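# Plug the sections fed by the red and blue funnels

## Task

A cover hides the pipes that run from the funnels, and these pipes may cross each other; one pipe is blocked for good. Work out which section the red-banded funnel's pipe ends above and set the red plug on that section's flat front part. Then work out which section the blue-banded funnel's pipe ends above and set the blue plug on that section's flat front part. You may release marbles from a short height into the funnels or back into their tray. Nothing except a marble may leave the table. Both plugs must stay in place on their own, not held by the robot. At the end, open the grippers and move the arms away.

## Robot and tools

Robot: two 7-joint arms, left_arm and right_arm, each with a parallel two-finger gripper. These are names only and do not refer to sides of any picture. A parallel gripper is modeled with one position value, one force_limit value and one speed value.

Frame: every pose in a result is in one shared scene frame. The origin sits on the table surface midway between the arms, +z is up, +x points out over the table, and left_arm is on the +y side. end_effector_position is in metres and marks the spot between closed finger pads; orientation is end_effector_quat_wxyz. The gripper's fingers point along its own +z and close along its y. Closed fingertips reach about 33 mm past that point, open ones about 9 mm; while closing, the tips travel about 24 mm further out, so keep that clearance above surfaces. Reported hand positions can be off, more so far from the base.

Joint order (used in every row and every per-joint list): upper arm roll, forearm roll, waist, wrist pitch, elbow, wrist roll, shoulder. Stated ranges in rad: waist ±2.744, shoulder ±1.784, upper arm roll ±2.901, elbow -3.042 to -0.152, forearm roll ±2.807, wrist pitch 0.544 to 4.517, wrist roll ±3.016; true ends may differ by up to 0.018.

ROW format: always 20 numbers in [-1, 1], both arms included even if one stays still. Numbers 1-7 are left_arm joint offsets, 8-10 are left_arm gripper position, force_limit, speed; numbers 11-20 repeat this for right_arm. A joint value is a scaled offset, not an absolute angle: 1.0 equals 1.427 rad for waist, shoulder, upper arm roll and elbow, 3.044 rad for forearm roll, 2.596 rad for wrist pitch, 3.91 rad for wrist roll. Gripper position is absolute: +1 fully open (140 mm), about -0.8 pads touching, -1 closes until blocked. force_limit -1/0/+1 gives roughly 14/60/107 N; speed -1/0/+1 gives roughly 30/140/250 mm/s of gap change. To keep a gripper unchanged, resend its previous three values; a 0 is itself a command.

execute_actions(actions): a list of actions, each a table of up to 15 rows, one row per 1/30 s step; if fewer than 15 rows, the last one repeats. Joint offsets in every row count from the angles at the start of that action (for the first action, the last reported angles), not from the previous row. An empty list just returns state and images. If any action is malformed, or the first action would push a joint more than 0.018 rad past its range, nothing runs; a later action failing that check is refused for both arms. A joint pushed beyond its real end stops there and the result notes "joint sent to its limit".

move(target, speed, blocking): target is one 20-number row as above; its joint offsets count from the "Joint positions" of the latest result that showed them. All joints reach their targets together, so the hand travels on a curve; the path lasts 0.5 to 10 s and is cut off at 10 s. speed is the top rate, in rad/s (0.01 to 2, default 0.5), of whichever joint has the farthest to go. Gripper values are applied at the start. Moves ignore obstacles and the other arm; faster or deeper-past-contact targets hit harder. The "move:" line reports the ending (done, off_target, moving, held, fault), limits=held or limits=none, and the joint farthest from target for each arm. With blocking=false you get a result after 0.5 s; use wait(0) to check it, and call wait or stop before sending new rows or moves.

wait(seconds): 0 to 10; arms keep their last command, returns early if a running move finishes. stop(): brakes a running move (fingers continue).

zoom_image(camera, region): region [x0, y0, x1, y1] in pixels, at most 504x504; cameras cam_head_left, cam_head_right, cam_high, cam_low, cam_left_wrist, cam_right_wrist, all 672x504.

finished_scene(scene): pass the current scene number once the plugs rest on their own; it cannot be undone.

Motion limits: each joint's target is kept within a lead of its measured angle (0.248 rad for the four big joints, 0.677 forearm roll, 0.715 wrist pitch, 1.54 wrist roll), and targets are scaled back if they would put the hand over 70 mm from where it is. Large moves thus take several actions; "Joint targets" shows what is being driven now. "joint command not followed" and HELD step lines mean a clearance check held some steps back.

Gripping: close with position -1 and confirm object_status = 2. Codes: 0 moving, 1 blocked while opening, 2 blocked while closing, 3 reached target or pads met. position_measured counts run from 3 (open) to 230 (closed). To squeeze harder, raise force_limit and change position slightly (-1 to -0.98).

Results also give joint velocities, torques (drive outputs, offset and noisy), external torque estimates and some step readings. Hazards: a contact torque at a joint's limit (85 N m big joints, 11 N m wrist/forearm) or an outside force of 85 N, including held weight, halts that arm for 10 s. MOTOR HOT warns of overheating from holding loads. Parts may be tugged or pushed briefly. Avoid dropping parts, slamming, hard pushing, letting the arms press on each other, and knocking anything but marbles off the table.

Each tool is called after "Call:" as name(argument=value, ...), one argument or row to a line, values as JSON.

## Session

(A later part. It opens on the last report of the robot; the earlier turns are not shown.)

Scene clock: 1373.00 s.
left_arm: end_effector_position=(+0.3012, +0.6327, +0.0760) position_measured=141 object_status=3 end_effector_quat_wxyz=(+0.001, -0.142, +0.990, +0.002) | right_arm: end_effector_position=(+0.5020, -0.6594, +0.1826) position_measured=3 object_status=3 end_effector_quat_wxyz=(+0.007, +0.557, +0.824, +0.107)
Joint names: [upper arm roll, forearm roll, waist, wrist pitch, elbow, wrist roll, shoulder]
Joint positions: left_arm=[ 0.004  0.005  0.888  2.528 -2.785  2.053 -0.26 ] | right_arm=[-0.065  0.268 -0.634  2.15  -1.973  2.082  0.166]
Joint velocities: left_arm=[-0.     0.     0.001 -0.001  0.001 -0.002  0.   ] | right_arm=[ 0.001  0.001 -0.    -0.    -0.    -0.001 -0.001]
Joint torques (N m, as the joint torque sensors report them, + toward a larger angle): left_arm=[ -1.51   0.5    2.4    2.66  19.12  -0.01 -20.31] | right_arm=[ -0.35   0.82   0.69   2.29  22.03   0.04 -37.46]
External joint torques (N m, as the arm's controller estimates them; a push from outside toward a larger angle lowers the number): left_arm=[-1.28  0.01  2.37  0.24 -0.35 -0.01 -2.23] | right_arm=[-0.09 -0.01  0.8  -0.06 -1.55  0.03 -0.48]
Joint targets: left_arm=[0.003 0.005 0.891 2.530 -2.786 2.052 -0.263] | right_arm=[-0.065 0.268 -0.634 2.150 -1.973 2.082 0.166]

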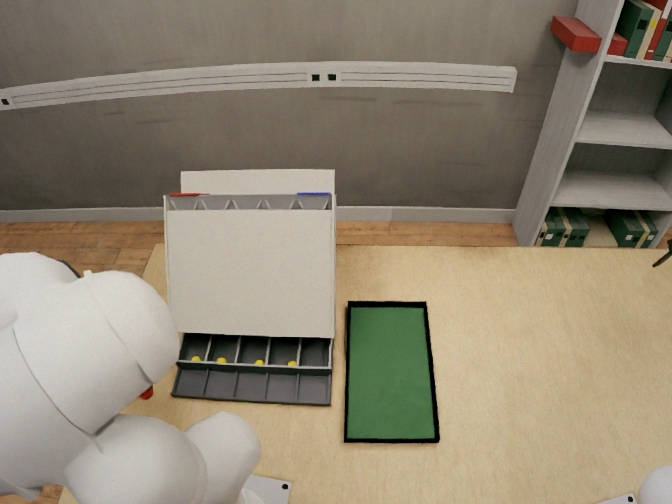

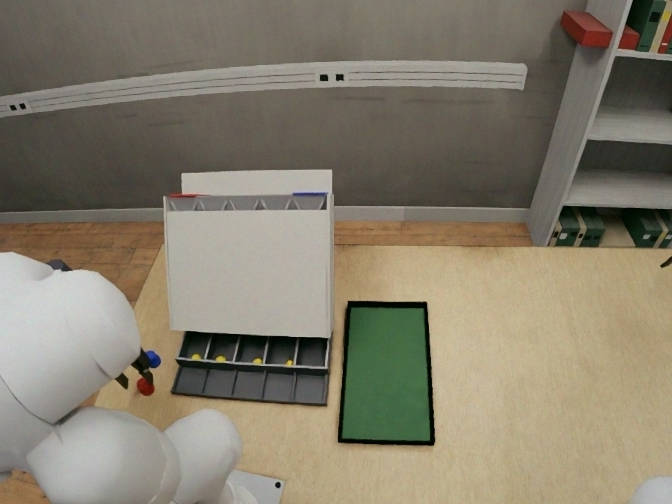

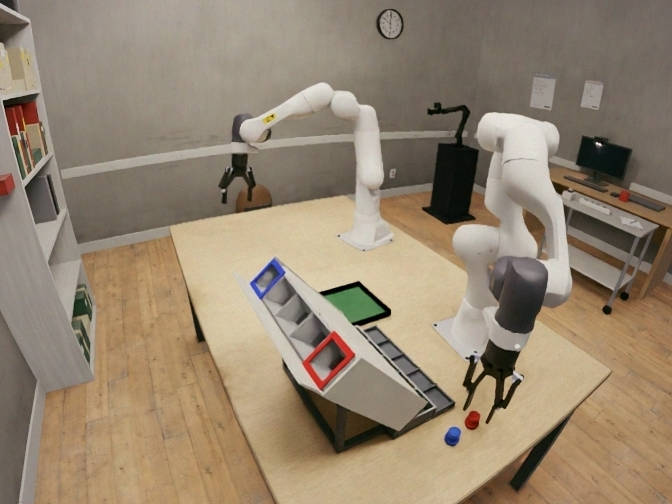

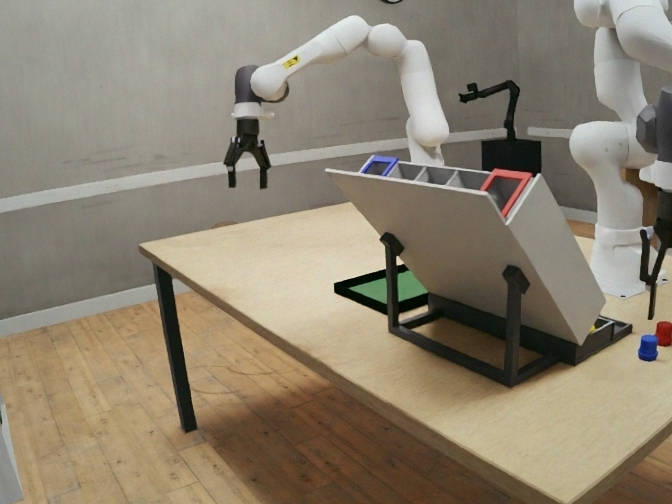

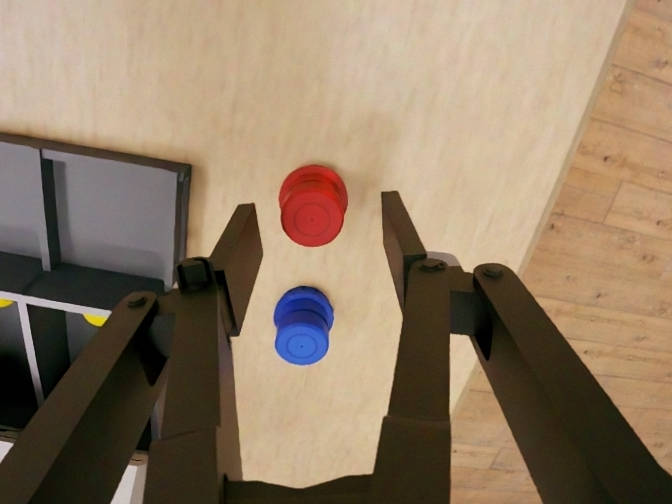

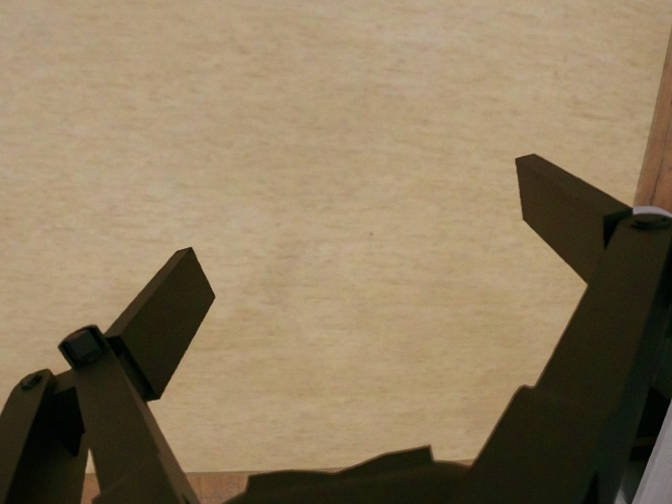

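Call:
execute_actions(
  actions=[
    [[0,0,-0.0035,0.0073,-0.0037,0,0.0121,-0.1,-0.2,-0.2,0,0,0,0,0,0,0,1,0,0],[0,0,-0.0048,0.0193,-0.0058,0,0.0217,-0.1,-0.2,-0.2,0,0,0,0,0,0,0,1,0,0],[0,0,-0.0063,0.0301,-0.0079,0,0.0315,-0.1,-0.2,-0.2,0,0,0,0,0,0,0,1,0,0],[0,0,-0.0076,0.0391,-0.0099,0,0.0407,-0.1,-0.2,-0.2,0,0,0,0,0,0,0,1,0,0],[0,0,-0.0087,0.0459,-0.0115,0,0.0485,-0.1,-0.2,-0.2,0,0,0,0,0,0,0,1,0,0],[0,0,-0.0095,0.0499,-0.0127,0,0.054,-0.1,-0.2,-0.2,0,0,0,0,0,0,0,1,0,0],[0,0,-0.0098,0.0505,-0.0132,0,0.056,-1,-0.2,-0.1,0,0,0,0,0,0,0,1,0,0],[0,0,-0.0096,0.0472,-0.0129,0,0.054,-1,-0.2,-0.1,0,0,0,0,0,0,0,1,0,0],[0,0,-0.0092,0.0394,-0.0121,0,0.0508,-1,-0.2,-0.1,0,0,0,0,0,0,0,1,0,0],[0,0,-0.0092,0.034,-0.0121,0,0.0508,-1,-0.2,-0.1,0,0,0,0,0,0,0,1,0,0]],
    [[-0.001,0,-0.001,0,-0.001,0,-0.002,-1,-0.2,-0.1,0,0,0,0,0,0,0,1,0,0],[-0.001,0,-0.001,-0.0074,0.0037,0,-0.0131,-1,-0.2,-0.1,0,0,0,0,0,0,0,1,0,0],[-0.001,0,-0.003,-0.0196,0.0061,0,-0.0224,-1,-0.2,-0.1,0,0,0,0,0,0,0,1,0,0],[-0.001,0,-0.0163,-0.0317,0.0023,0,-0.0396,-1,-0.2,-0.1,0,0,0,0,0,0,0,1,0,0],[-0.001,0,-0.0304,-0.0432,-0.0016,0,-0.0563,-1,-0.2,-0.1,0,0,0,0,0,0,0,1,0,0],[-0.001,0,-0.0471,-0.053,-0.0069,0,-0.0735,-1,-0.2,-0.1,0,0,0,0,0,0,0,1,0,0],[-0.001,0,-0.0662,-0.0607,-0.0124,0,-0.0902,-1,-0.2,-0.1,0,0,0,0,0,0,0,1,0,0],[-0.001,0,-0.0873,-0.0656,-0.0192,0,-0.1056,-1,-0.2,-0.1,0,0,0,0,0,0,0,1,0,0],[-0.001,0,-0.1098,-0.0673,-0.0273,0,-0.1187,-1,-0.2,-0.1,0,0,0,0,0,0,0,1,0,0],[-0.001,0,-0.1334,-0.0653,-0.0368,0,-0.1286,-1,-0.2,-0.1,0,0,0,0,0,0,0,1,0,0],[-0.001,0,-0.1578,-0.059,-0.0468,0,-0.1379,-1,-0.2,-0.1,0,0,0,0,0,0,0,1,0,0],[-0.001,0,-0.1825,-0.0553,-0.0563,0,-0.15,-1,-0.2,-0.1,0,0,0,0,0,0,0,1,0,0],[-0.001,0,-0.2071,-0.0568,-0.0657,0,-0.162,-1,-0.2,-0.1,0,0,0,0,0,0,0,1,0,0],[-0.001,0,-0.2312,-0.0583,-0.075,0,-0.1738,-1,-0.2,-0.1,0,0,0,0,0,0,0,1,0,0],[-0.001,0,-0.2545,-0.0597,-0.0839,0,-0.1852,-1,-0.2,-0.1,0,0,0,0,0,0,0,1,0,0]],
    [[-0.001,0,-0.0756,-0.0086,-0.03,0,-0.0382,-1,-0.2,-0.1,0,0,0,0,0,0,0,1,0,0],[-0.001,0,-0.0959,-0.0097,-0.0377,0,-0.0481,-1,-0.2,-0.1,0,0,0,0,0,0,0,1,0,0],[-0.001,0,-0.1141,-0.0106,-0.0447,0,-0.057,-1,-0.2,-0.1,0,0,0,0,0,0,0,1,0,0],[-0.001,0,-0.1299,-0.0113,-0.0508,0,-0.0647,-1,-0.2,-0.1,0,0,0,0,0,0,0,1,0,0],[-0.001,0,-0.1427,-0.0118,-0.0557,0,-0.071,-1,-0.2,-0.1,0,0,0,0,0,0,0,1,0,0],[-0.001,0,-0.1524,-0.003,-0.0623,0,-0.0622,-1,-0.2,-0.1,0,0,0,0,0,0,0,1,0,0],[-0.001,0,-0.1583,0.0119,-0.067,0,-0.0526,-1,-0.2,-0.1,0,0,0,0,0,0,0,1,0,0],[-0.001,0,-0.1602,0.0258,-0.0703,0,-0.0403,-1,-0.2,-0.1,0,0,0,0,0,0,0,1,0,0],[-0.001,0,-0.1576,0.0384,-0.0719,0,-0.0266,-1,-0.2,-0.1,0,0,0,0,0,0,0,1,0,0],[-0.001,0,-0.1543,0.0492,-0.0729,0,-0.014,-1,-0.2,-0.1,0,0,0,0,0,0,0,1,0,0],[-0.001,0,-0.1543,0.057,-0.0748,0,-0.0049,-1,-0.2,-0.1,0,0,0,0,0,0,0,1,0,0],[-0.001,0,-0.1543,0.0609,-0.0761,0,0.0008,-1,-0.2,-0.1,0,0,0,0,0,0,0,1,0,0],[-0.001,0,-0.1543,0.0609,-0.0767,0,0.0029,-1,-0.2,-0.1,0,0,0,0,0,0,0,1,0,0],[-0.001,0,-0.1543,0.0565,-0.076,0,0.0004,-1,-0.2,-0.1,0,0,0,0,0,0,0,1,0,0],[-0.001,0,-0.1543,0.0407,-0.0751,0,-0.0028,-1,-0.2,-0.1,0,0,0,0,0,0,0,1,0,0]],
  ],
)

Scene clock: 1453.97 s.
left_arm: end_effector_position=(+0.3331, +0.4475, +0.0577) position_measured=190 object_status=2 end_effector_quat_wxyz=(+0.002, +0.117, +0.993, +0.002) | right_arm: end_effector_position=(+0.5020, -0.6594, +0.1826) position_measured=3 object_status=3 end_effector_quat_wxyz=(+0.007, +0.557, +0.824, +0.107)
Joint names: [upper arm roll, forearm roll, waist, wrist pitch, elbow, wrist roll, shoulder]
Joint positions: left_arm=[-0.001  0.005  0.372  2.58  -2.995  2.053 -0.421] | right_arm=[-0.065  0.268 -0.634  2.15  -1.973  2.082  0.166]
Joint velocities: left_arm=[ 0.001  0.    -0.005  0.004 -0.019 -0.002  0.042] | right_arm=[ 0.    -0.    -0.    -0.     0.002  0.002  0.001]
Joint torques (N m, as the joint torque sensors report them, + toward a larger angle): left_arm=[  0.     0.42  -0.58   3.21  19.69  -0.02 -14.06] | right_arm=[ -0.01   0.82   0.76   2.32  22.07   0.06 -37.52]
External joint torques (N m, as the arm's controller estimates them; a push from outside toward a larger angle lowers the number): left_arm=[ 0.33  0.   -0.64  0.43 -0.76 -0.02  0.02] | right_arm=[ 0.19 -0.01  0.8  -0.04 -1.53  0.05 -0.58]
External joint torques at the end of the 1st action: left_arm=[-1.04 -0.01 -1.53  0.19 -0.48  0.02 -0.52] | right_arm=[-0.06  0.    0.81 -0.06 -1.7   0.04 -1.15]
External joint torques at the end of the 2nd action: left_arm=[-0.93 -0.07 -2.99 -0.45 -0.79 -0.13 -1.37] | right_arm=[-0.32  0.02  0.85  0.   -1.94  0.02 -0.66]
Joint targets: left_arm=[0.001 0.005 0.369 2.585 -2.996 2.053 -0.420] | right_arm=[-0.065 0.268 -0.634 2.150 -1.973 2.082 0.166]
Step readings (joint positions; steps 1 to 15: 1st action; 16 to 30: 2nd action; 31 to 45: 3rd action):
0: left_arm=[0.004 0.005 0.888 2.528 -2.785 2.053 -0.260] | right_arm=[-0.065 0.268 -0.634 2.150 -1.973 2.082 0.166]
1: left_arm=[0.004 0.005 0.888 2.531 -2.785 2.053 -0.258] | right_arm=[-0.065 0.268 -0.634 2.150 -1.973 2.082 0.166]
2: left_arm=[0.004 0.005 0.887 2.539 -2.785 2.053 -0.253] | right_arm=[-0.065 0.268 -0.634 2.150 -1.973 2.082 0.166]
4: left_arm=[0.004 0.005 0.884 2.564 -2.789 2.053 -0.233] | right_arm=[-0.065 0.268 -0.634 2.150 -1.973 2.082 0.166]
8: left_arm=[0.004 0.005 0.878 2.611 -2.800 2.053 -0.192] | right_arm=[-0.065 0.268 -0.634 2.150 -1.973 2.082 0.166]
15: left_arm=[0.004 0.005 0.878 2.615 -2.801 2.053 -0.189] | right_arm=[-0.065 0.268 -0.634 2.150 -1.973 2.082 0.166]
16: left_arm=[0.004 0.005 0.878 2.615 -2.801 2.053 -0.189] | right_arm=[-0.065 0.268 -0.634 2.150 -1.973 2.082 0.166]
17: left_arm=[0.004 0.005 0.878 2.612 -2.801 2.053 -0.191] | right_arm=[-0.065 0.268 -0.634 2.150 -1.973 2.082 0.166]
19: left_arm=[0.005 0.005 0.873 2.592 -2.800 2.053 -0.208] | right_arm=[-0.065 0.268 -0.634 2.150 -1.973 2.082 0.166]
23: left_arm=[0.006 0.005 0.809 2.526 -2.812 2.053 -0.289] | right_arm=[-0.065 0.268 -0.634 2.150 -1.973 2.082 0.166]
30: left_arm=[0.002 0.005 0.589 2.479 -2.889 2.053 -0.416] | right_arm=[-0.065 0.268 -0.634 2.150 -1.973 2.082 0.166]
31: left_arm=[0.002 0.005 0.555 2.476 -2.902 2.053 -0.432] | right_arm=[-0.065 0.268 -0.634 2.150 -1.973 2.082 0.166]
32: left_arm=[0.001 0.005 0.523 2.472 -2.914 2.053 -0.448] | right_arm=[-0.065 0.268 -0.634 2.150 -1.973 2.082 0.166]
34: left_arm=[-0.000 0.005 0.464 2.466 -2.936 2.053 -0.477] | right_arm=[-0.065 0.268 -0.634 2.150 -1.973 2.082 0.166]
38: left_arm=[-0.001 0.005 0.386 2.484 -2.969 2.053 -0.494] | right_arm=[-0.065 0.268 -0.634 2.150 -1.973 2.082 0.166]
45: Joint positions above

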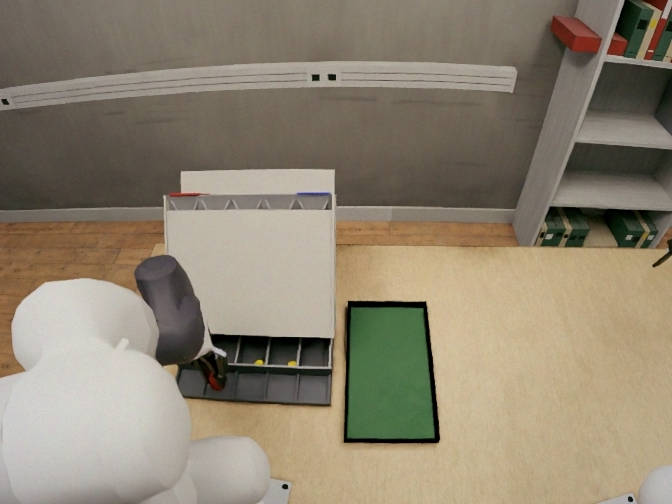

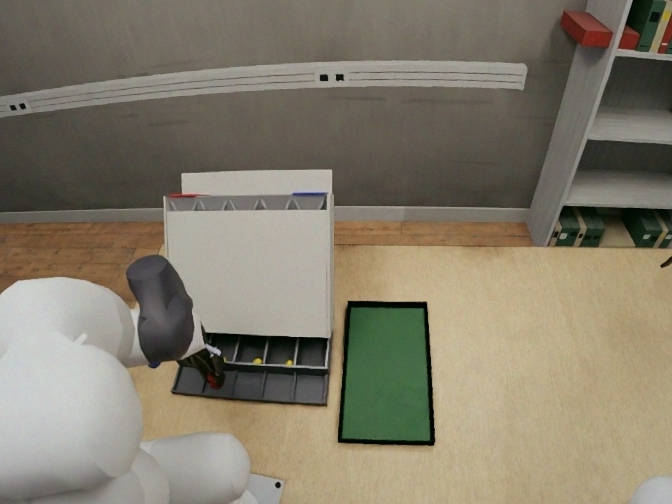

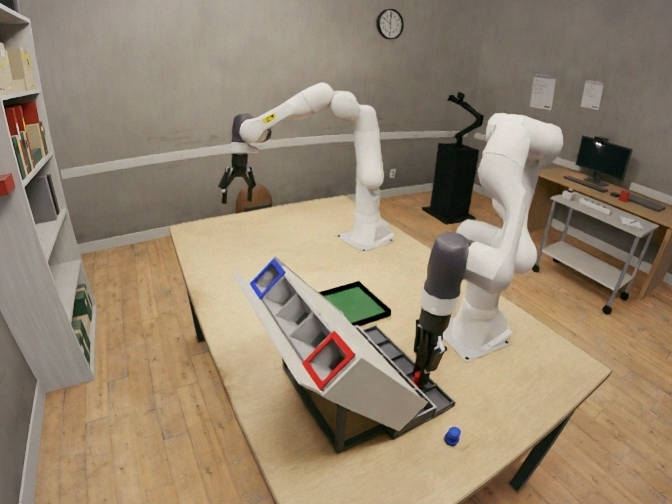

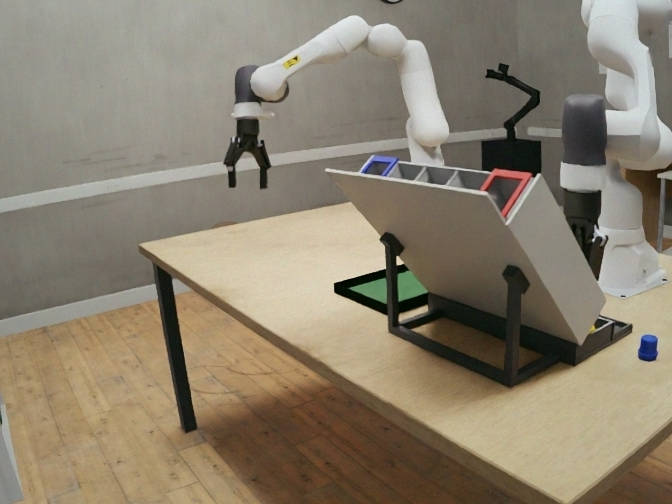

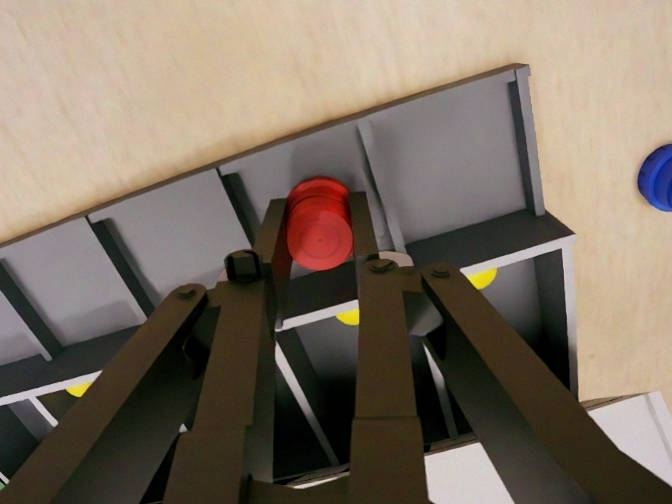

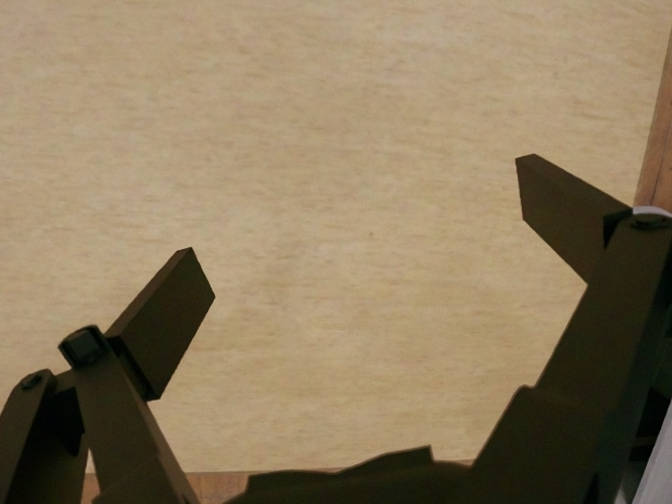

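Call:
execute_actions(
  actions=[],
)

Scene clock: 1464.50 s.
left_arm: end_effector_position=(+0.3337, +0.4476, +0.0577) position_measured=190 object_status=2 end_effector_quat_wxyz=(+0.003, +0.117, +0.993, +0.003) | right_arm: end_effector_position=(+0.5020, -0.6594, +0.1826) position_measured=3 object_status=3 end_effector_quat_wxyz=(+0.007, +0.557, +0.824, +0.107)
Joint names: [upper arm roll, forearm roll, waist, wrist pitch, elbow, wrist roll, shoulder]
Joint positions: left_arm=[-0.     0.005  0.372  2.583 -2.996  2.053 -0.421] | right_arm=[-0.065  0.268 -0.634  2.15  -1.973  2.082  0.166]
Joint velocities: left_arm=[ 0.001 -0.     0.    -0.    -0.     0.     0.   ] | right_arm=[ 0.001  0.001 -0.     0.    -0.001 -0.001  0.001]
Joint torques (N m, as the joint torque sensors report them, + toward a larger angle): left_arm=[ -0.46   0.48  -1.58   2.74  18.26  -0.05 -11.45] | right_arm=[ -0.1    0.85   0.69   2.31  22.11   0.07 -37.53]
External joint torques (N m, as the arm's controller estimates them; a push from outside toward a larger angle lowers the number): left_arm=[-0.09  0.03 -1.6   0.31 -0.51 -0.05  0.35] | right_arm=[ 0.03  0.02  0.65 -0.03 -1.44  0.05 -0.58]
Joint targets: left_arm=[0.001 0.005 0.369 2.585 -2.996 2.053 -0.420] | right_arm=[-0.065 0.268 -0.634 2.150 -1.973 2.082 0.166]

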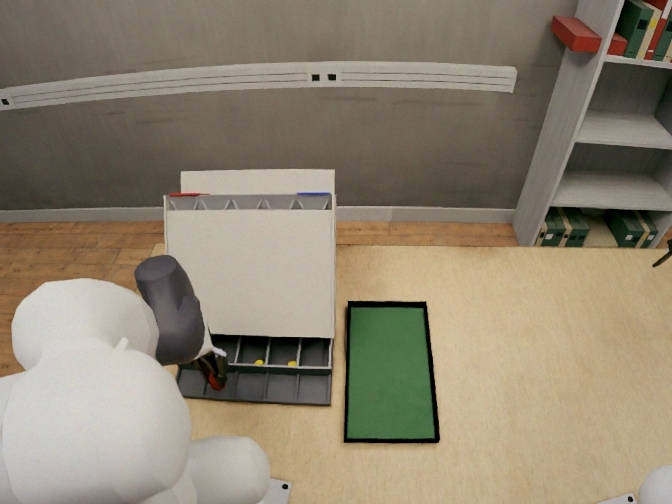

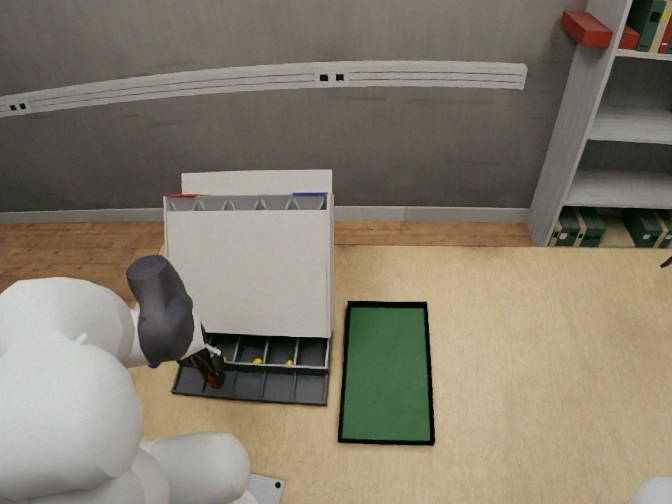

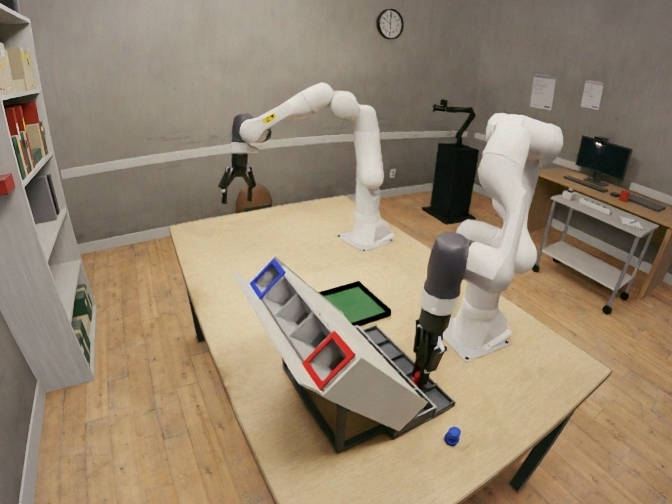

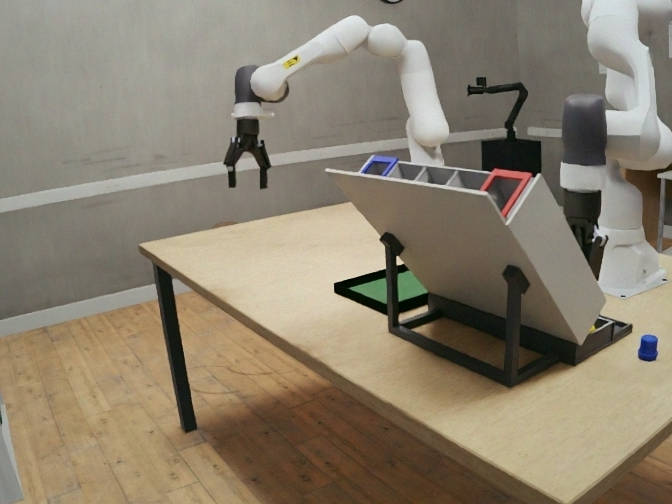

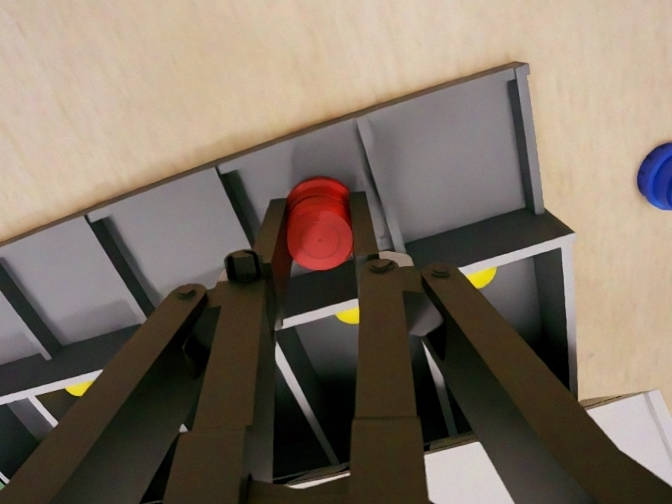

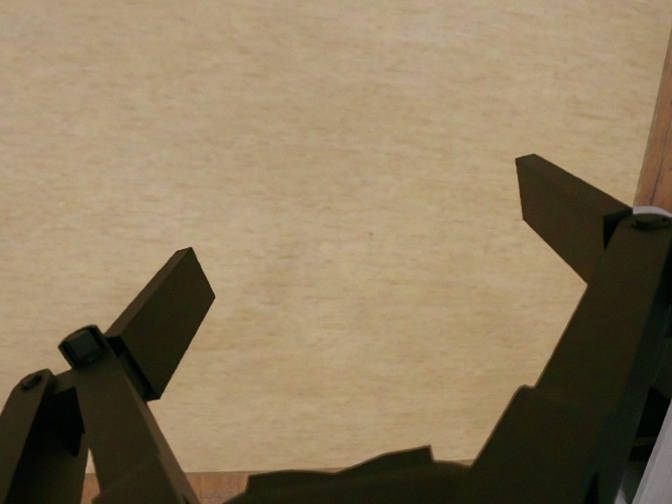

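Call:
execute_actions(
  actions=[
    [[0,0,0,0,0,0,0.005,-1,-0.2,-0.1,0,0,0,0,0,0,0,1,0,0],[0,0,0,0,0,0,0.005,-1,-0.2,-0.1,0,0,0,0,0,0,0,1,0,0],[0,0,0,0,0,0,0.004,-0.1,-0.2,0.3,0,0,0,0,0,0,0,1,0,0],[0,0,0,0,0,0,0.004,-0.1,-0.2,0.3,0,0,0,0,0,0,0,1,0,0],[0,0,0,0,0,0,0.003,-0.1,-0.2,0.3,0,0,0,0,0,0,0,1,0,0],[0,0,0,-0.015,0.005,0,-0.0144,-0.1,-0.2,0.3,0,0,0,0,0,0,0,1,0,0],[0,0,0,-0.0302,0.008,0,-0.0277,-0.1,-0.2,0.3,0,0,0,0,0,0,0,1,0,0],[0,0,0,-0.0443,0.0112,0,-0.0418,-0.1,-0.2,0.3,0,0,0,0,0,0,0,1,0,0],[0,0,0,-0.0567,0.0143,0,-0.0558,-0.1,-0.2,0.3,0,0,0,0,0,0,0,1,0,0],[0,0,0.0229,-0.0667,0.0172,0,-0.0685,-0.1,-0.2,0.3,0,0,0,0,0,0,0,1,0,0],[0,0,0.0426,-0.0735,0.0195,0,-0.0789,-0.1,-0.2,0.3,0,0,0,0,0,0,0,1,0,0],[0,0,0.0655,-0.0766,0.0212,0,-0.0862,-0.1,-0.2,0.3,0,0,0,0,0,0,0,1,0,0],[0,0,0.0906,-0.0753,0.0218,0,-0.0891,-0.1,-0.2,0.3,0,0,0,0,0,0,0,1,0,0],[0,0,0.1171,-0.0674,0.0396,0,-0.0657,-0.1,-0.2,0.3,0,0,0,0,0,0,0,1,0,0],[0,0,0.1444,-0.0565,0.0559,0,-0.0403,-0.1,-0.2,0.3,0,0,0,0,0,0,0,1,0,0]],
    [[0,0,0.0835,0.0053,0.0465,0,0.0523,-0.1,-0.2,0.3,0,0,0,0,0,0,0,1,0,0],[0,0,0.1096,0.0071,0.0685,0,0.0771,-0.1,-0.2,0.3,0,0,0,0,0,0,0,1,0,0],[0,0,0.1339,0.0089,0.092,0,0.1037,-0.1,-0.2,0.3,0,0,0,0,0,0,0,1,0,0],[0,0,0.1556,0.0107,0.1164,0,0.1312,-0.1,-0.2,0.3,0,0,0,0,0,0,0,1,0,0],[0,0,0.1739,0.0124,0.141,0,0.1589,-0.1,-0.2,0.3,0,0,0,0,0,0,0,1,0,0],[0,0,0.1879,0.014,0.1651,0,0.1861,-0.1,-0.2,0.3,0,0,0,0,0,0,0,1,0,0],[0,0,0.1968,0.0154,0.1881,0,0.2121,-0.1,-0.2,0.3,0,0,0,0,0,0,0,1,0,0],[0,0,0.2,0.0166,0.2093,0,0.236,-0.1,-0.2,0.3,0,0,0,0,0,0,0,1,0,0],[0,0,0.1964,0.0176,0.2281,0,0.2573,-0.1,-0.2,0.3,0,0,0,0,0,0,0,1,0,0],[0,0,0.1919,0.0183,0.2439,0,0.275,-0.1,-0.2,0.3,0,0,0,0,0,0,0,1,0,0],[0,0,0.191,0.0187,0.2559,0,0.2886,-0.1,-0.2,0.3,0,0,0,0,0,0,0,1,0,0],[0,0,0.191,0.0187,0.2635,0,0.2972,-0.1,-0.2,0.3,0,0,0,0,0,0,0,1,0,0],[0,0,0.191,0.0183,0.2661,0,0.3001,-0.1,-0.2,0.3,0,0,0,0,0,0,0,1,0,0],[0,0,0.191,0.0175,0.2631,0,0.2967,-0.1,-0.2,0.3,0,0,0,0,0,0,0,1,0,0],[0,0,0.191,0.0159,0.2584,0,0.2914,-0.1,-0.2,0.3,0,0,0,0,0,0,0,1,0,0]],
  ],
)

Scene clock: 1585.50 s.
left_arm: end_effector_position=(+0.3796, +0.6351, +0.0848) position_measured=141 object_status=3 end_effector_quat_wxyz=(+0.001, -0.082, +0.997, +0.002) | right_arm: end_effector_position=(+0.5020, -0.6594, +0.1826) position_measured=3 object_status=3 end_effector_quat_wxyz=(+0.007, +0.557, +0.824, +0.107)
Joint names: [upper arm roll, forearm roll, waist, wrist pitch, elbow, wrist roll, shoulder]
Joint positions: left_arm=[-0.001  0.005  0.771  2.485 -2.588  2.053 -0.106] | right_arm=[-0.065  0.268 -0.634  2.15  -1.973  2.082  0.166]
Joint velocities: left_arm=[-0.012 -0.    -0.     0.001  0.051 -0.001  0.086] | right_arm=[-0.    -0.001 -0.     0.     0.001 -0.002 -0.   ]
Joint torques (N m, as the joint torque sensors report them, + toward a larger angle): left_arm=[ -1.27   0.52   1.36   2.55  21.2   -0.02 -25.32] | right_arm=[  0.16   0.84   0.85   2.32  21.69   0.09 -37.52]
External joint torques (N m, as the arm's controller estimates them; a push from outside toward a larger angle lowers the number): left_arm=[-1.42  0.09  1.09  0.27  1.06 -0.02  1.91] | right_arm=[ 0.39  0.01  0.91 -0.03 -1.87  0.08 -0.6 ]
External joint torques at the end of the 1st action: left_arm=[-0.32 -0.14  1.88 -0.32  1.68  0.02  0.92] | right_arm=[-0.04  0.03  0.86 -0.05 -1.54  0.1  -0.75]
Joint targets: left_arm=[-0.003 0.005 0.773 2.486 -2.581 2.053 -0.102] | right_arm=[-0.065 0.268 -0.634 2.150 -1.973 2.082 0.166]
Step readings (joint positions; steps 1 to 15: 1st action; 16 to 30: 2nd action):
0: left_arm=[-0.000 0.005 0.371 2.583 -2.996 2.053 -0.421] | right_arm=[-0.065 0.268 -0.634 2.150 -1.973 2.082 0.166]
1: left_arm=[-0.000 0.005 0.371 2.583 -2.996 2.053 -0.420] | right_arm=[-0.065 0.268 -0.634 2.150 -1.973 2.082 0.166]
2: left_arm=[-0.000 0.005 0.371 2.583 -2.996 2.053 -0.419] | right_arm=[-0.065 0.268 -0.634 2.150 -1.973 2.082 0.166]
4: left_arm=[-0.000 0.005 0.371 2.583 -2.996 2.053 -0.417] | right_arm=[-0.065 0.268 -0.634 2.150 -1.973 2.082 0.166]
8: left_arm=[-0.000 0.005 0.371 2.548 -2.992 2.053 -0.443] | right_arm=[-0.065 0.268 -0.634 2.150 -1.973 2.082 0.166]
15: left_arm=[-0.003 0.005 0.501 2.445 -2.949 2.053 -0.517] | right_arm=[-0.065 0.268 -0.634 2.150 -1.973 2.082 0.166]
16: left_arm=[-0.003 0.005 0.537 2.446 -2.930 2.053 -0.498] | right_arm=[-0.065 0.268 -0.634 2.150 -1.973 2.082 0.166]
17: left_arm=[-0.004 0.005 0.574 2.449 -2.907 2.053 -0.472] | right_arm=[-0.065 0.268 -0.634 2.150 -1.973 2.082 0.166]
19: left_arm=[-0.004 0.005 0.645 2.455 -2.850 2.053 -0.409] | right_arm=[-0.065 0.268 -0.634 2.150 -1.973 2.082 0.166]
23: left_arm=[-0.001 0.005 0.750 2.470 -2.720 2.053 -0.262] | right_arm=[-0.065 0.268 -0.634 2.150 -1.973 2.082 0.166]
30: Joint positions above

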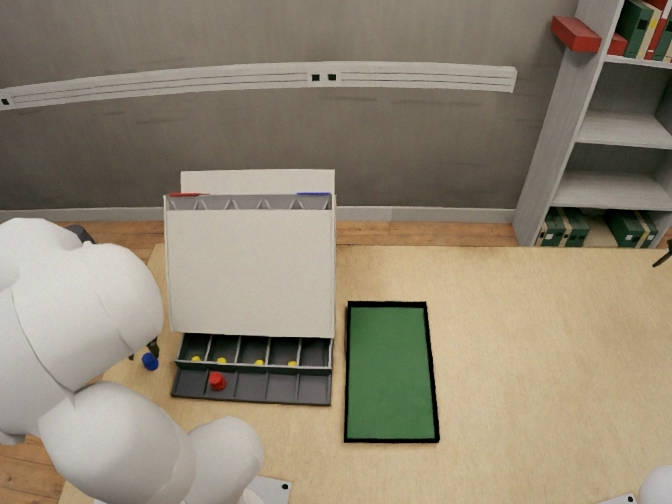

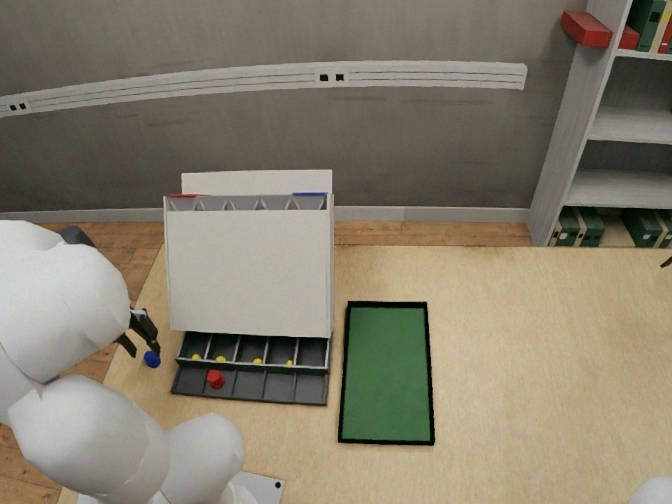

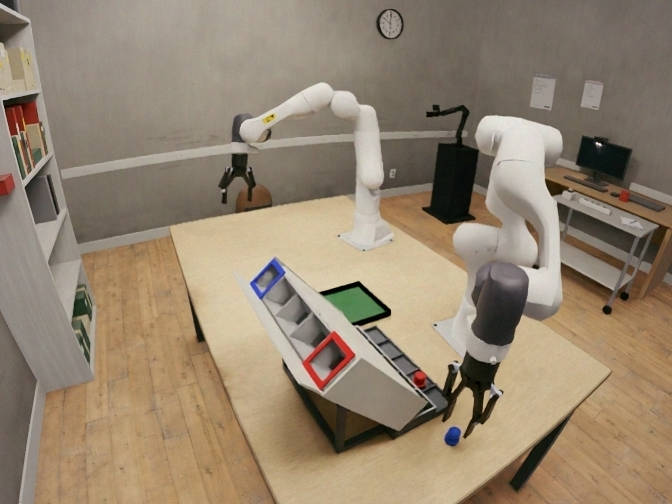

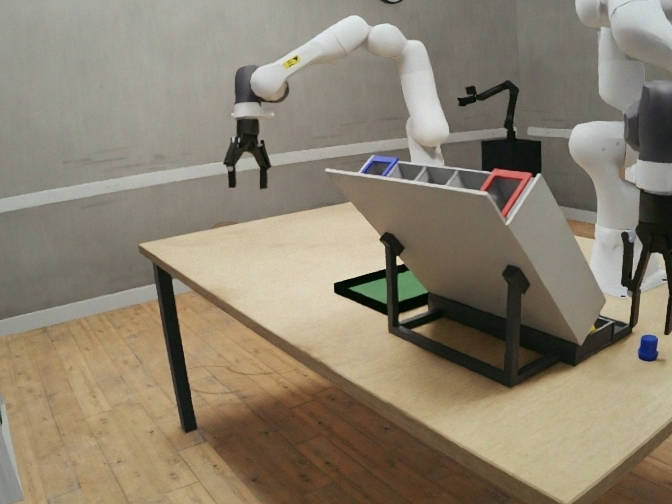

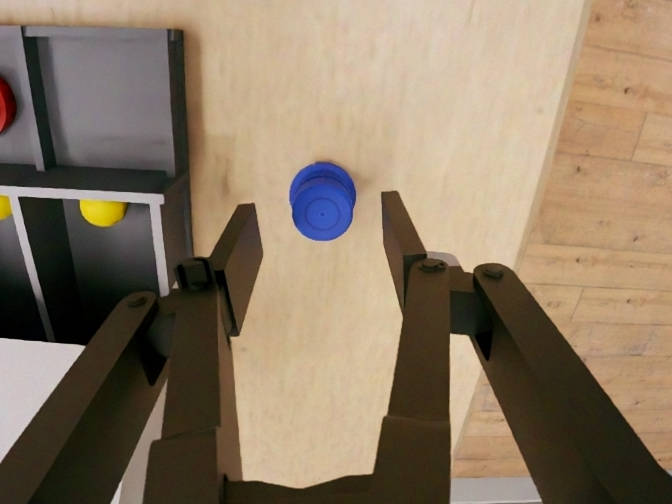

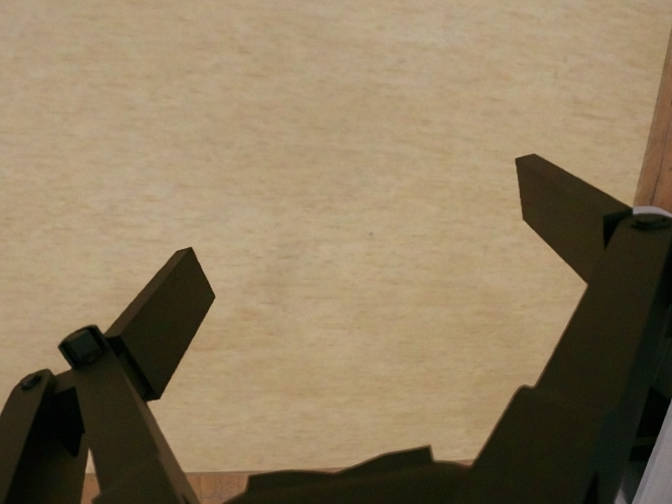

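Call:
execute_actions(
  actions=[],
)

Scene clock: 1586.93 s.
left_arm: end_effector_position=(+0.3814, +0.6362, +0.0857) position_measured=141 object_status=3 end_effector_quat_wxyz=(+0.002, -0.082, +0.997, +0.003) | right_arm: end_effector_position=(+0.5020, -0.6594, +0.1826) position_measured=3 object_status=3 end_effector_quat_wxyz=(+0.007, +0.557, +0.824, +0.107)
Joint names: [upper arm roll, forearm roll, waist, wrist pitch, elbow, wrist roll, shoulder]
Joint positions: left_arm=[-0.002  0.005  0.771  2.485 -2.583  2.053 -0.104] | right_arm=[-0.065  0.268 -0.634  2.15  -1.973  2.082  0.166]
Joint velocities: left_arm=[ 0.     0.     0.     0.001 -0.     0.001  0.   ] | right_arm=[-0.001 -0.     0.    -0.001  0.     0.001 -0.001]
Joint torques (N m, as the joint torque sensors report them, + toward a larger angle): left_arm=[ -1.7    0.56   1.51   2.48  21.27  -0.02 -23.05] | right_arm=[ -0.19   0.9    0.63   2.3   22.05   0.05 -37.76]
External joint torques (N m, as the arm's controller estimates them; a push from outside toward a larger angle lowers the number): left_arm=[-1.61  0.04  1.5   0.06  1.2  -0.02  1.15] | right_arm=[-0.04  0.06  0.61 -0.05 -1.58  0.04 -0.74]
Joint targets: left_arm=[-0.003 0.005 0.773 2.486 -2.581 2.053 -0.102] | right_arm=[-0.065 0.268 -0.634 2.150 -1.973 2.082 0.166]

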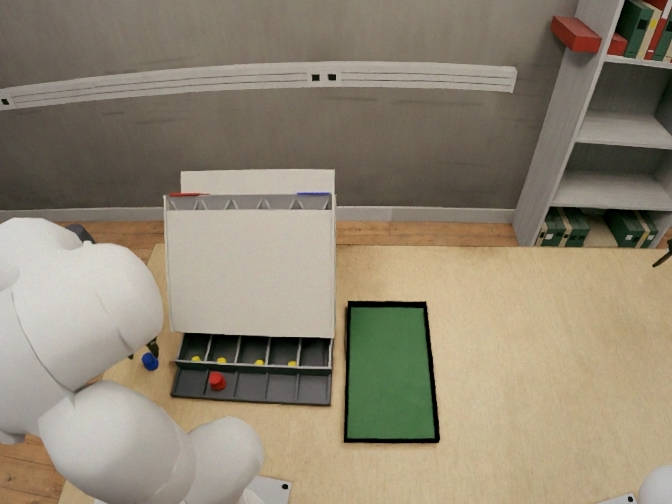

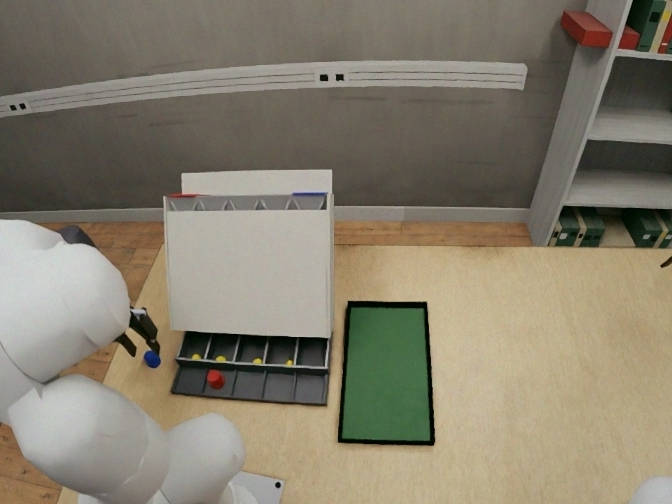

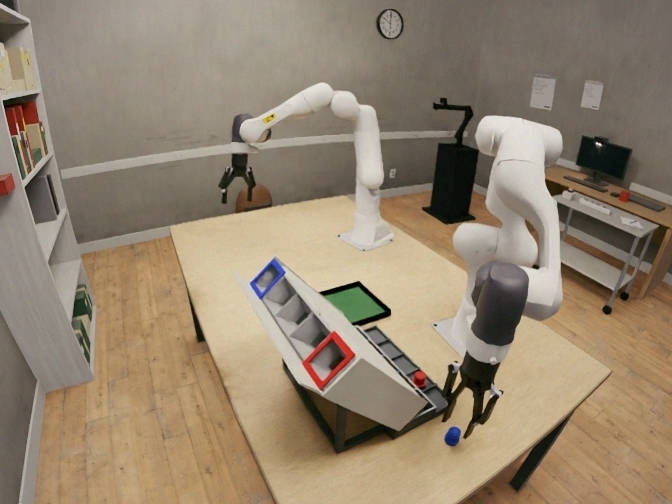

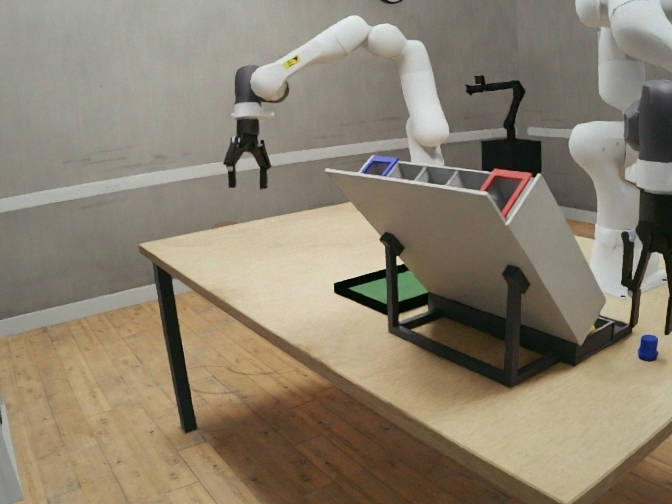

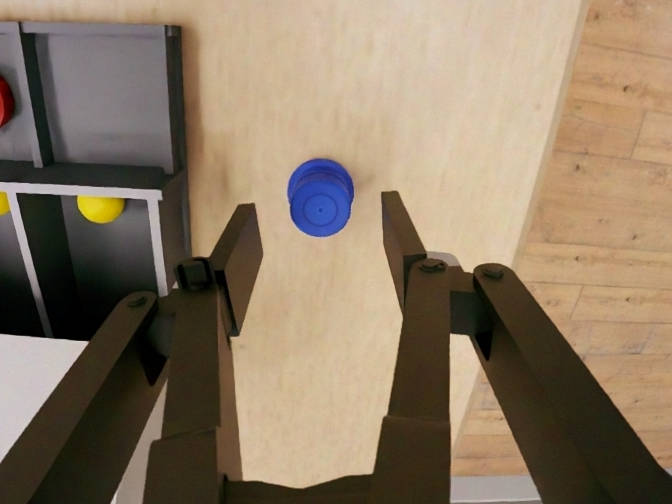

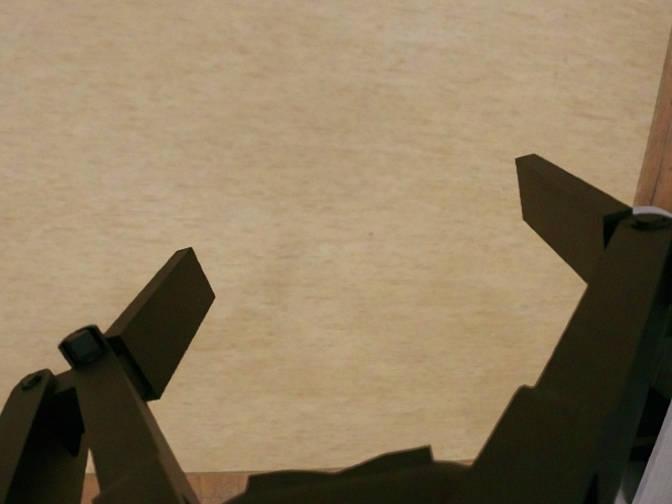

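Call:
execute_actions(
  actions=[
    [[0,0,0,0.0088,-0.0027,0,0.0115,-0.1,-0.2,0.3,0,0,0,0,0,0,0,1,0,0],[0,0,0,0.0193,-0.0043,0,0.0217,-0.1,-0.2,0.3,0,0,0,0,0,0,0,1,0,0],[0,0,0,0.0291,-0.0059,0,0.0325,-0.1,-0.2,0.3,0,0,0,0,0,0,0,1,0,0],[0,0,0,0.0376,-0.0075,0,0.0431,-0.1,-0.2,0.3,0,0,0,0,0,0,0,1,0,0],[0,0,0,0.0446,-0.0089,0,0.0528,-0.1,-0.2,0.3,0,0,0,0,0,0,0,1,0,0],[0,0,0,0.0495,-0.0102,0,0.0608,-0.1,-0.2,0.3,0,0,0,0,0,0,0,1,0,0],[0,0,0,0.0519,-0.011,0,0.0665,-1,-0.2,-0.1,0,0,0,0,0,0,0,1,0,0],[0,0,0,0.0514,-0.0115,0,0.0691,-1,-0.2,-0.1,0,0,0,0,0,0,0,1,0,0],[0,0,0,0.0475,-0.0113,0,0.0678,-1,-0.2,-0.1,0,0,0,0,0,0,0,1,0,0],[0,0,0,0.0412,-0.0108,0,0.0646,-1,-0.2,-0.1,0,0,0,0,0,0,0,1,0,0],[0,0,0,0.0373,-0.0102,0,0.063,-1,-0.2,-0.1,0,0,0,0,0,0,0,1,0,0]],
  ],
)

Scene clock: 1707.43 s.
left_arm: end_effector_position=(+0.3789, +0.6341, +0.0480) position_measured=190 object_status=0 end_effector_quat_wxyz=(-0.003, -0.081, +0.997, -0.001) | right_arm: end_effector_position=(+0.5020, -0.6594, +0.1826) position_measured=3 object_status=3 end_effector_quat_wxyz=(+0.007, +0.557, +0.824, +0.107)
Joint names: [upper arm roll, forearm roll, waist, wrist pitch, elbow, wrist roll, shoulder]
Joint positions: left_arm=[-0.002  0.005  0.771  2.58  -2.599  2.053 -0.012] | right_arm=[-0.065  0.268 -0.634  2.15  -1.973  2.082  0.166]
Joint velocities: left_arm=[-0.001  0.001 -0.     0.001  0.002  0.002 -0.001] | right_arm=[ 0.    -0.001  0.001 -0.     0.    -0.001  0.001]
Joint torques (N m, as the joint torque sensors report them, + toward a larger angle): left_arm=[ -0.34   0.41   0.02   2.72  19.08  -0.05 -26.9 ] | right_arm=[  0.11   0.84   0.7    2.27  22.05   0.03 -37.46]
External joint torques (N m, as the arm's controller estimates them; a push from outside toward a larger angle lowers the number): left_arm=[-0.33 -0.04  0.01  0.31  0.54 -0.05 -1.07] | right_arm=[ 0.25  0.01  0.68 -0.06 -1.41  0.02 -0.71]
Joint targets: left_arm=[-0.002 0.005 0.771 2.582 -2.598 2.053 -0.014] | right_arm=[-0.065 0.268 -0.634 2.150 -1.973 2.082 0.166]
Step readings (joint positions):
0: left_arm=[-0.002 0.005 0.771 2.485 -2.583 2.053 -0.104] | right_arm=[-0.065 0.268 -0.634 2.150 -1.973 2.082 0.166]
1: left_arm=[-0.002 0.005 0.771 2.489 -2.583 2.053 -0.102] | right_arm=[-0.065 0.268 -0.634 2.150 -1.973 2.082 0.166]
2: left_arm=[-0.002 0.005 0.771 2.496 -2.583 2.053 -0.097] | right_arm=[-0.065 0.268 -0.634 2.150 -1.973 2.082 0.166]
4: left_arm=[-0.002 0.005 0.771 2.521 -2.585 2.053 -0.076] | right_arm=[-0.065 0.268 -0.634 2.150 -1.973 2.082 0.166]
8: left_arm=[-0.002 0.005 0.771 2.571 -2.594 2.053 -0.025] | right_arm=[-0.065 0.268 -0.634 2.150 -1.973 2.082 0.166]
15: Joint positions above

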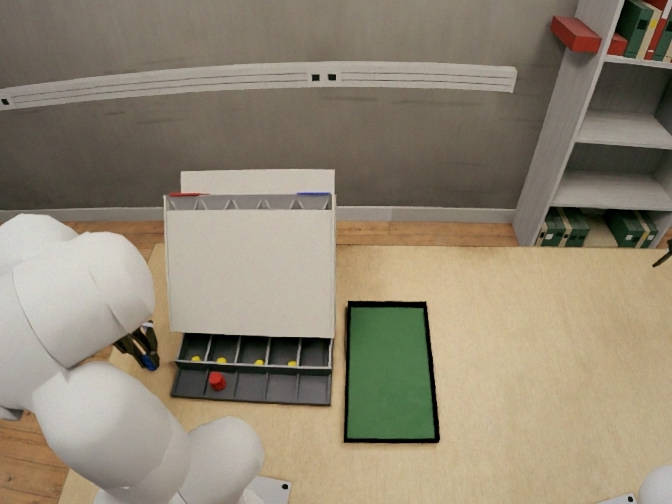

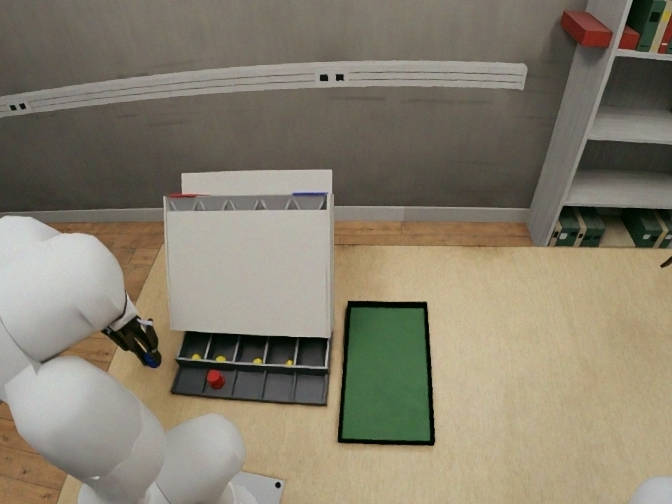

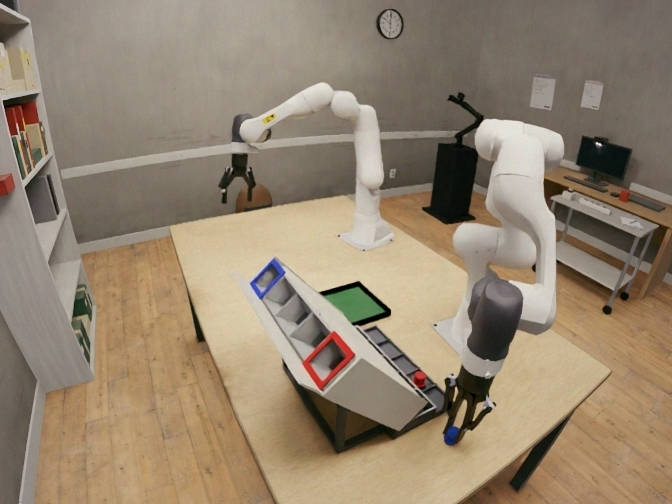

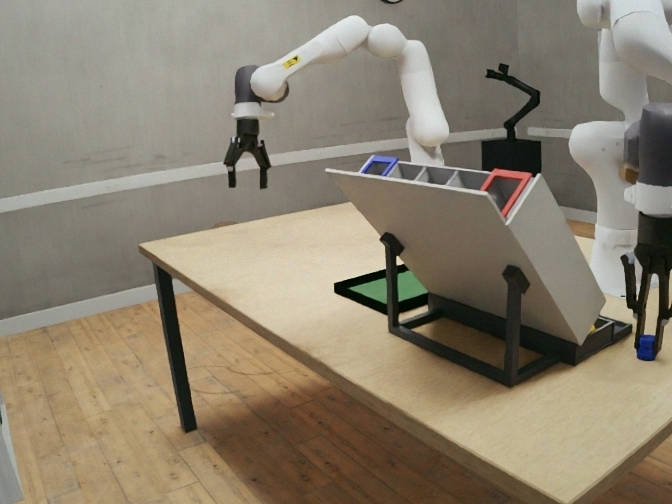

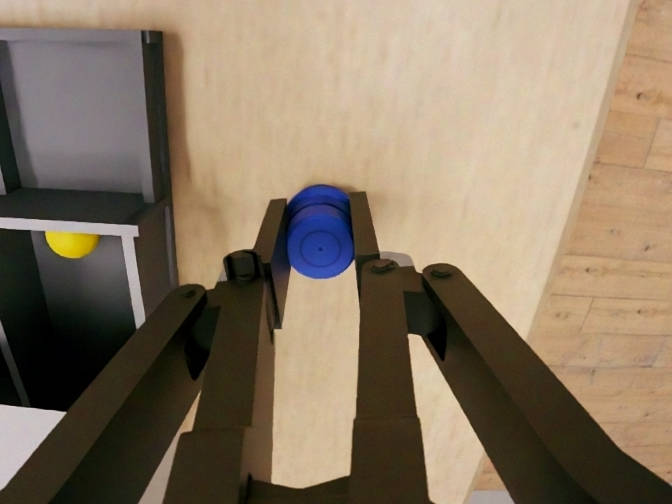

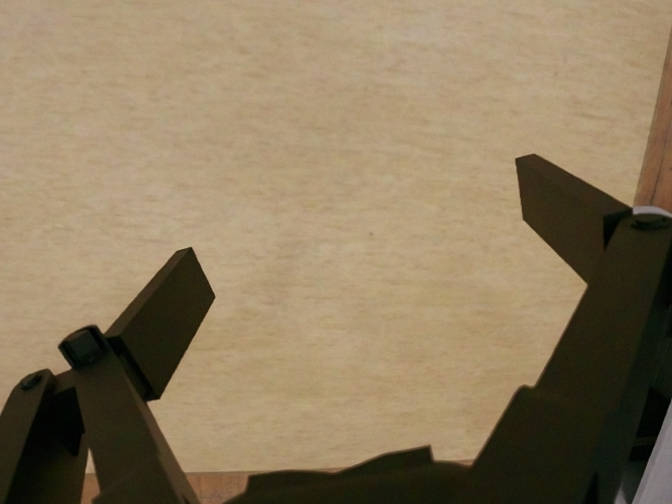

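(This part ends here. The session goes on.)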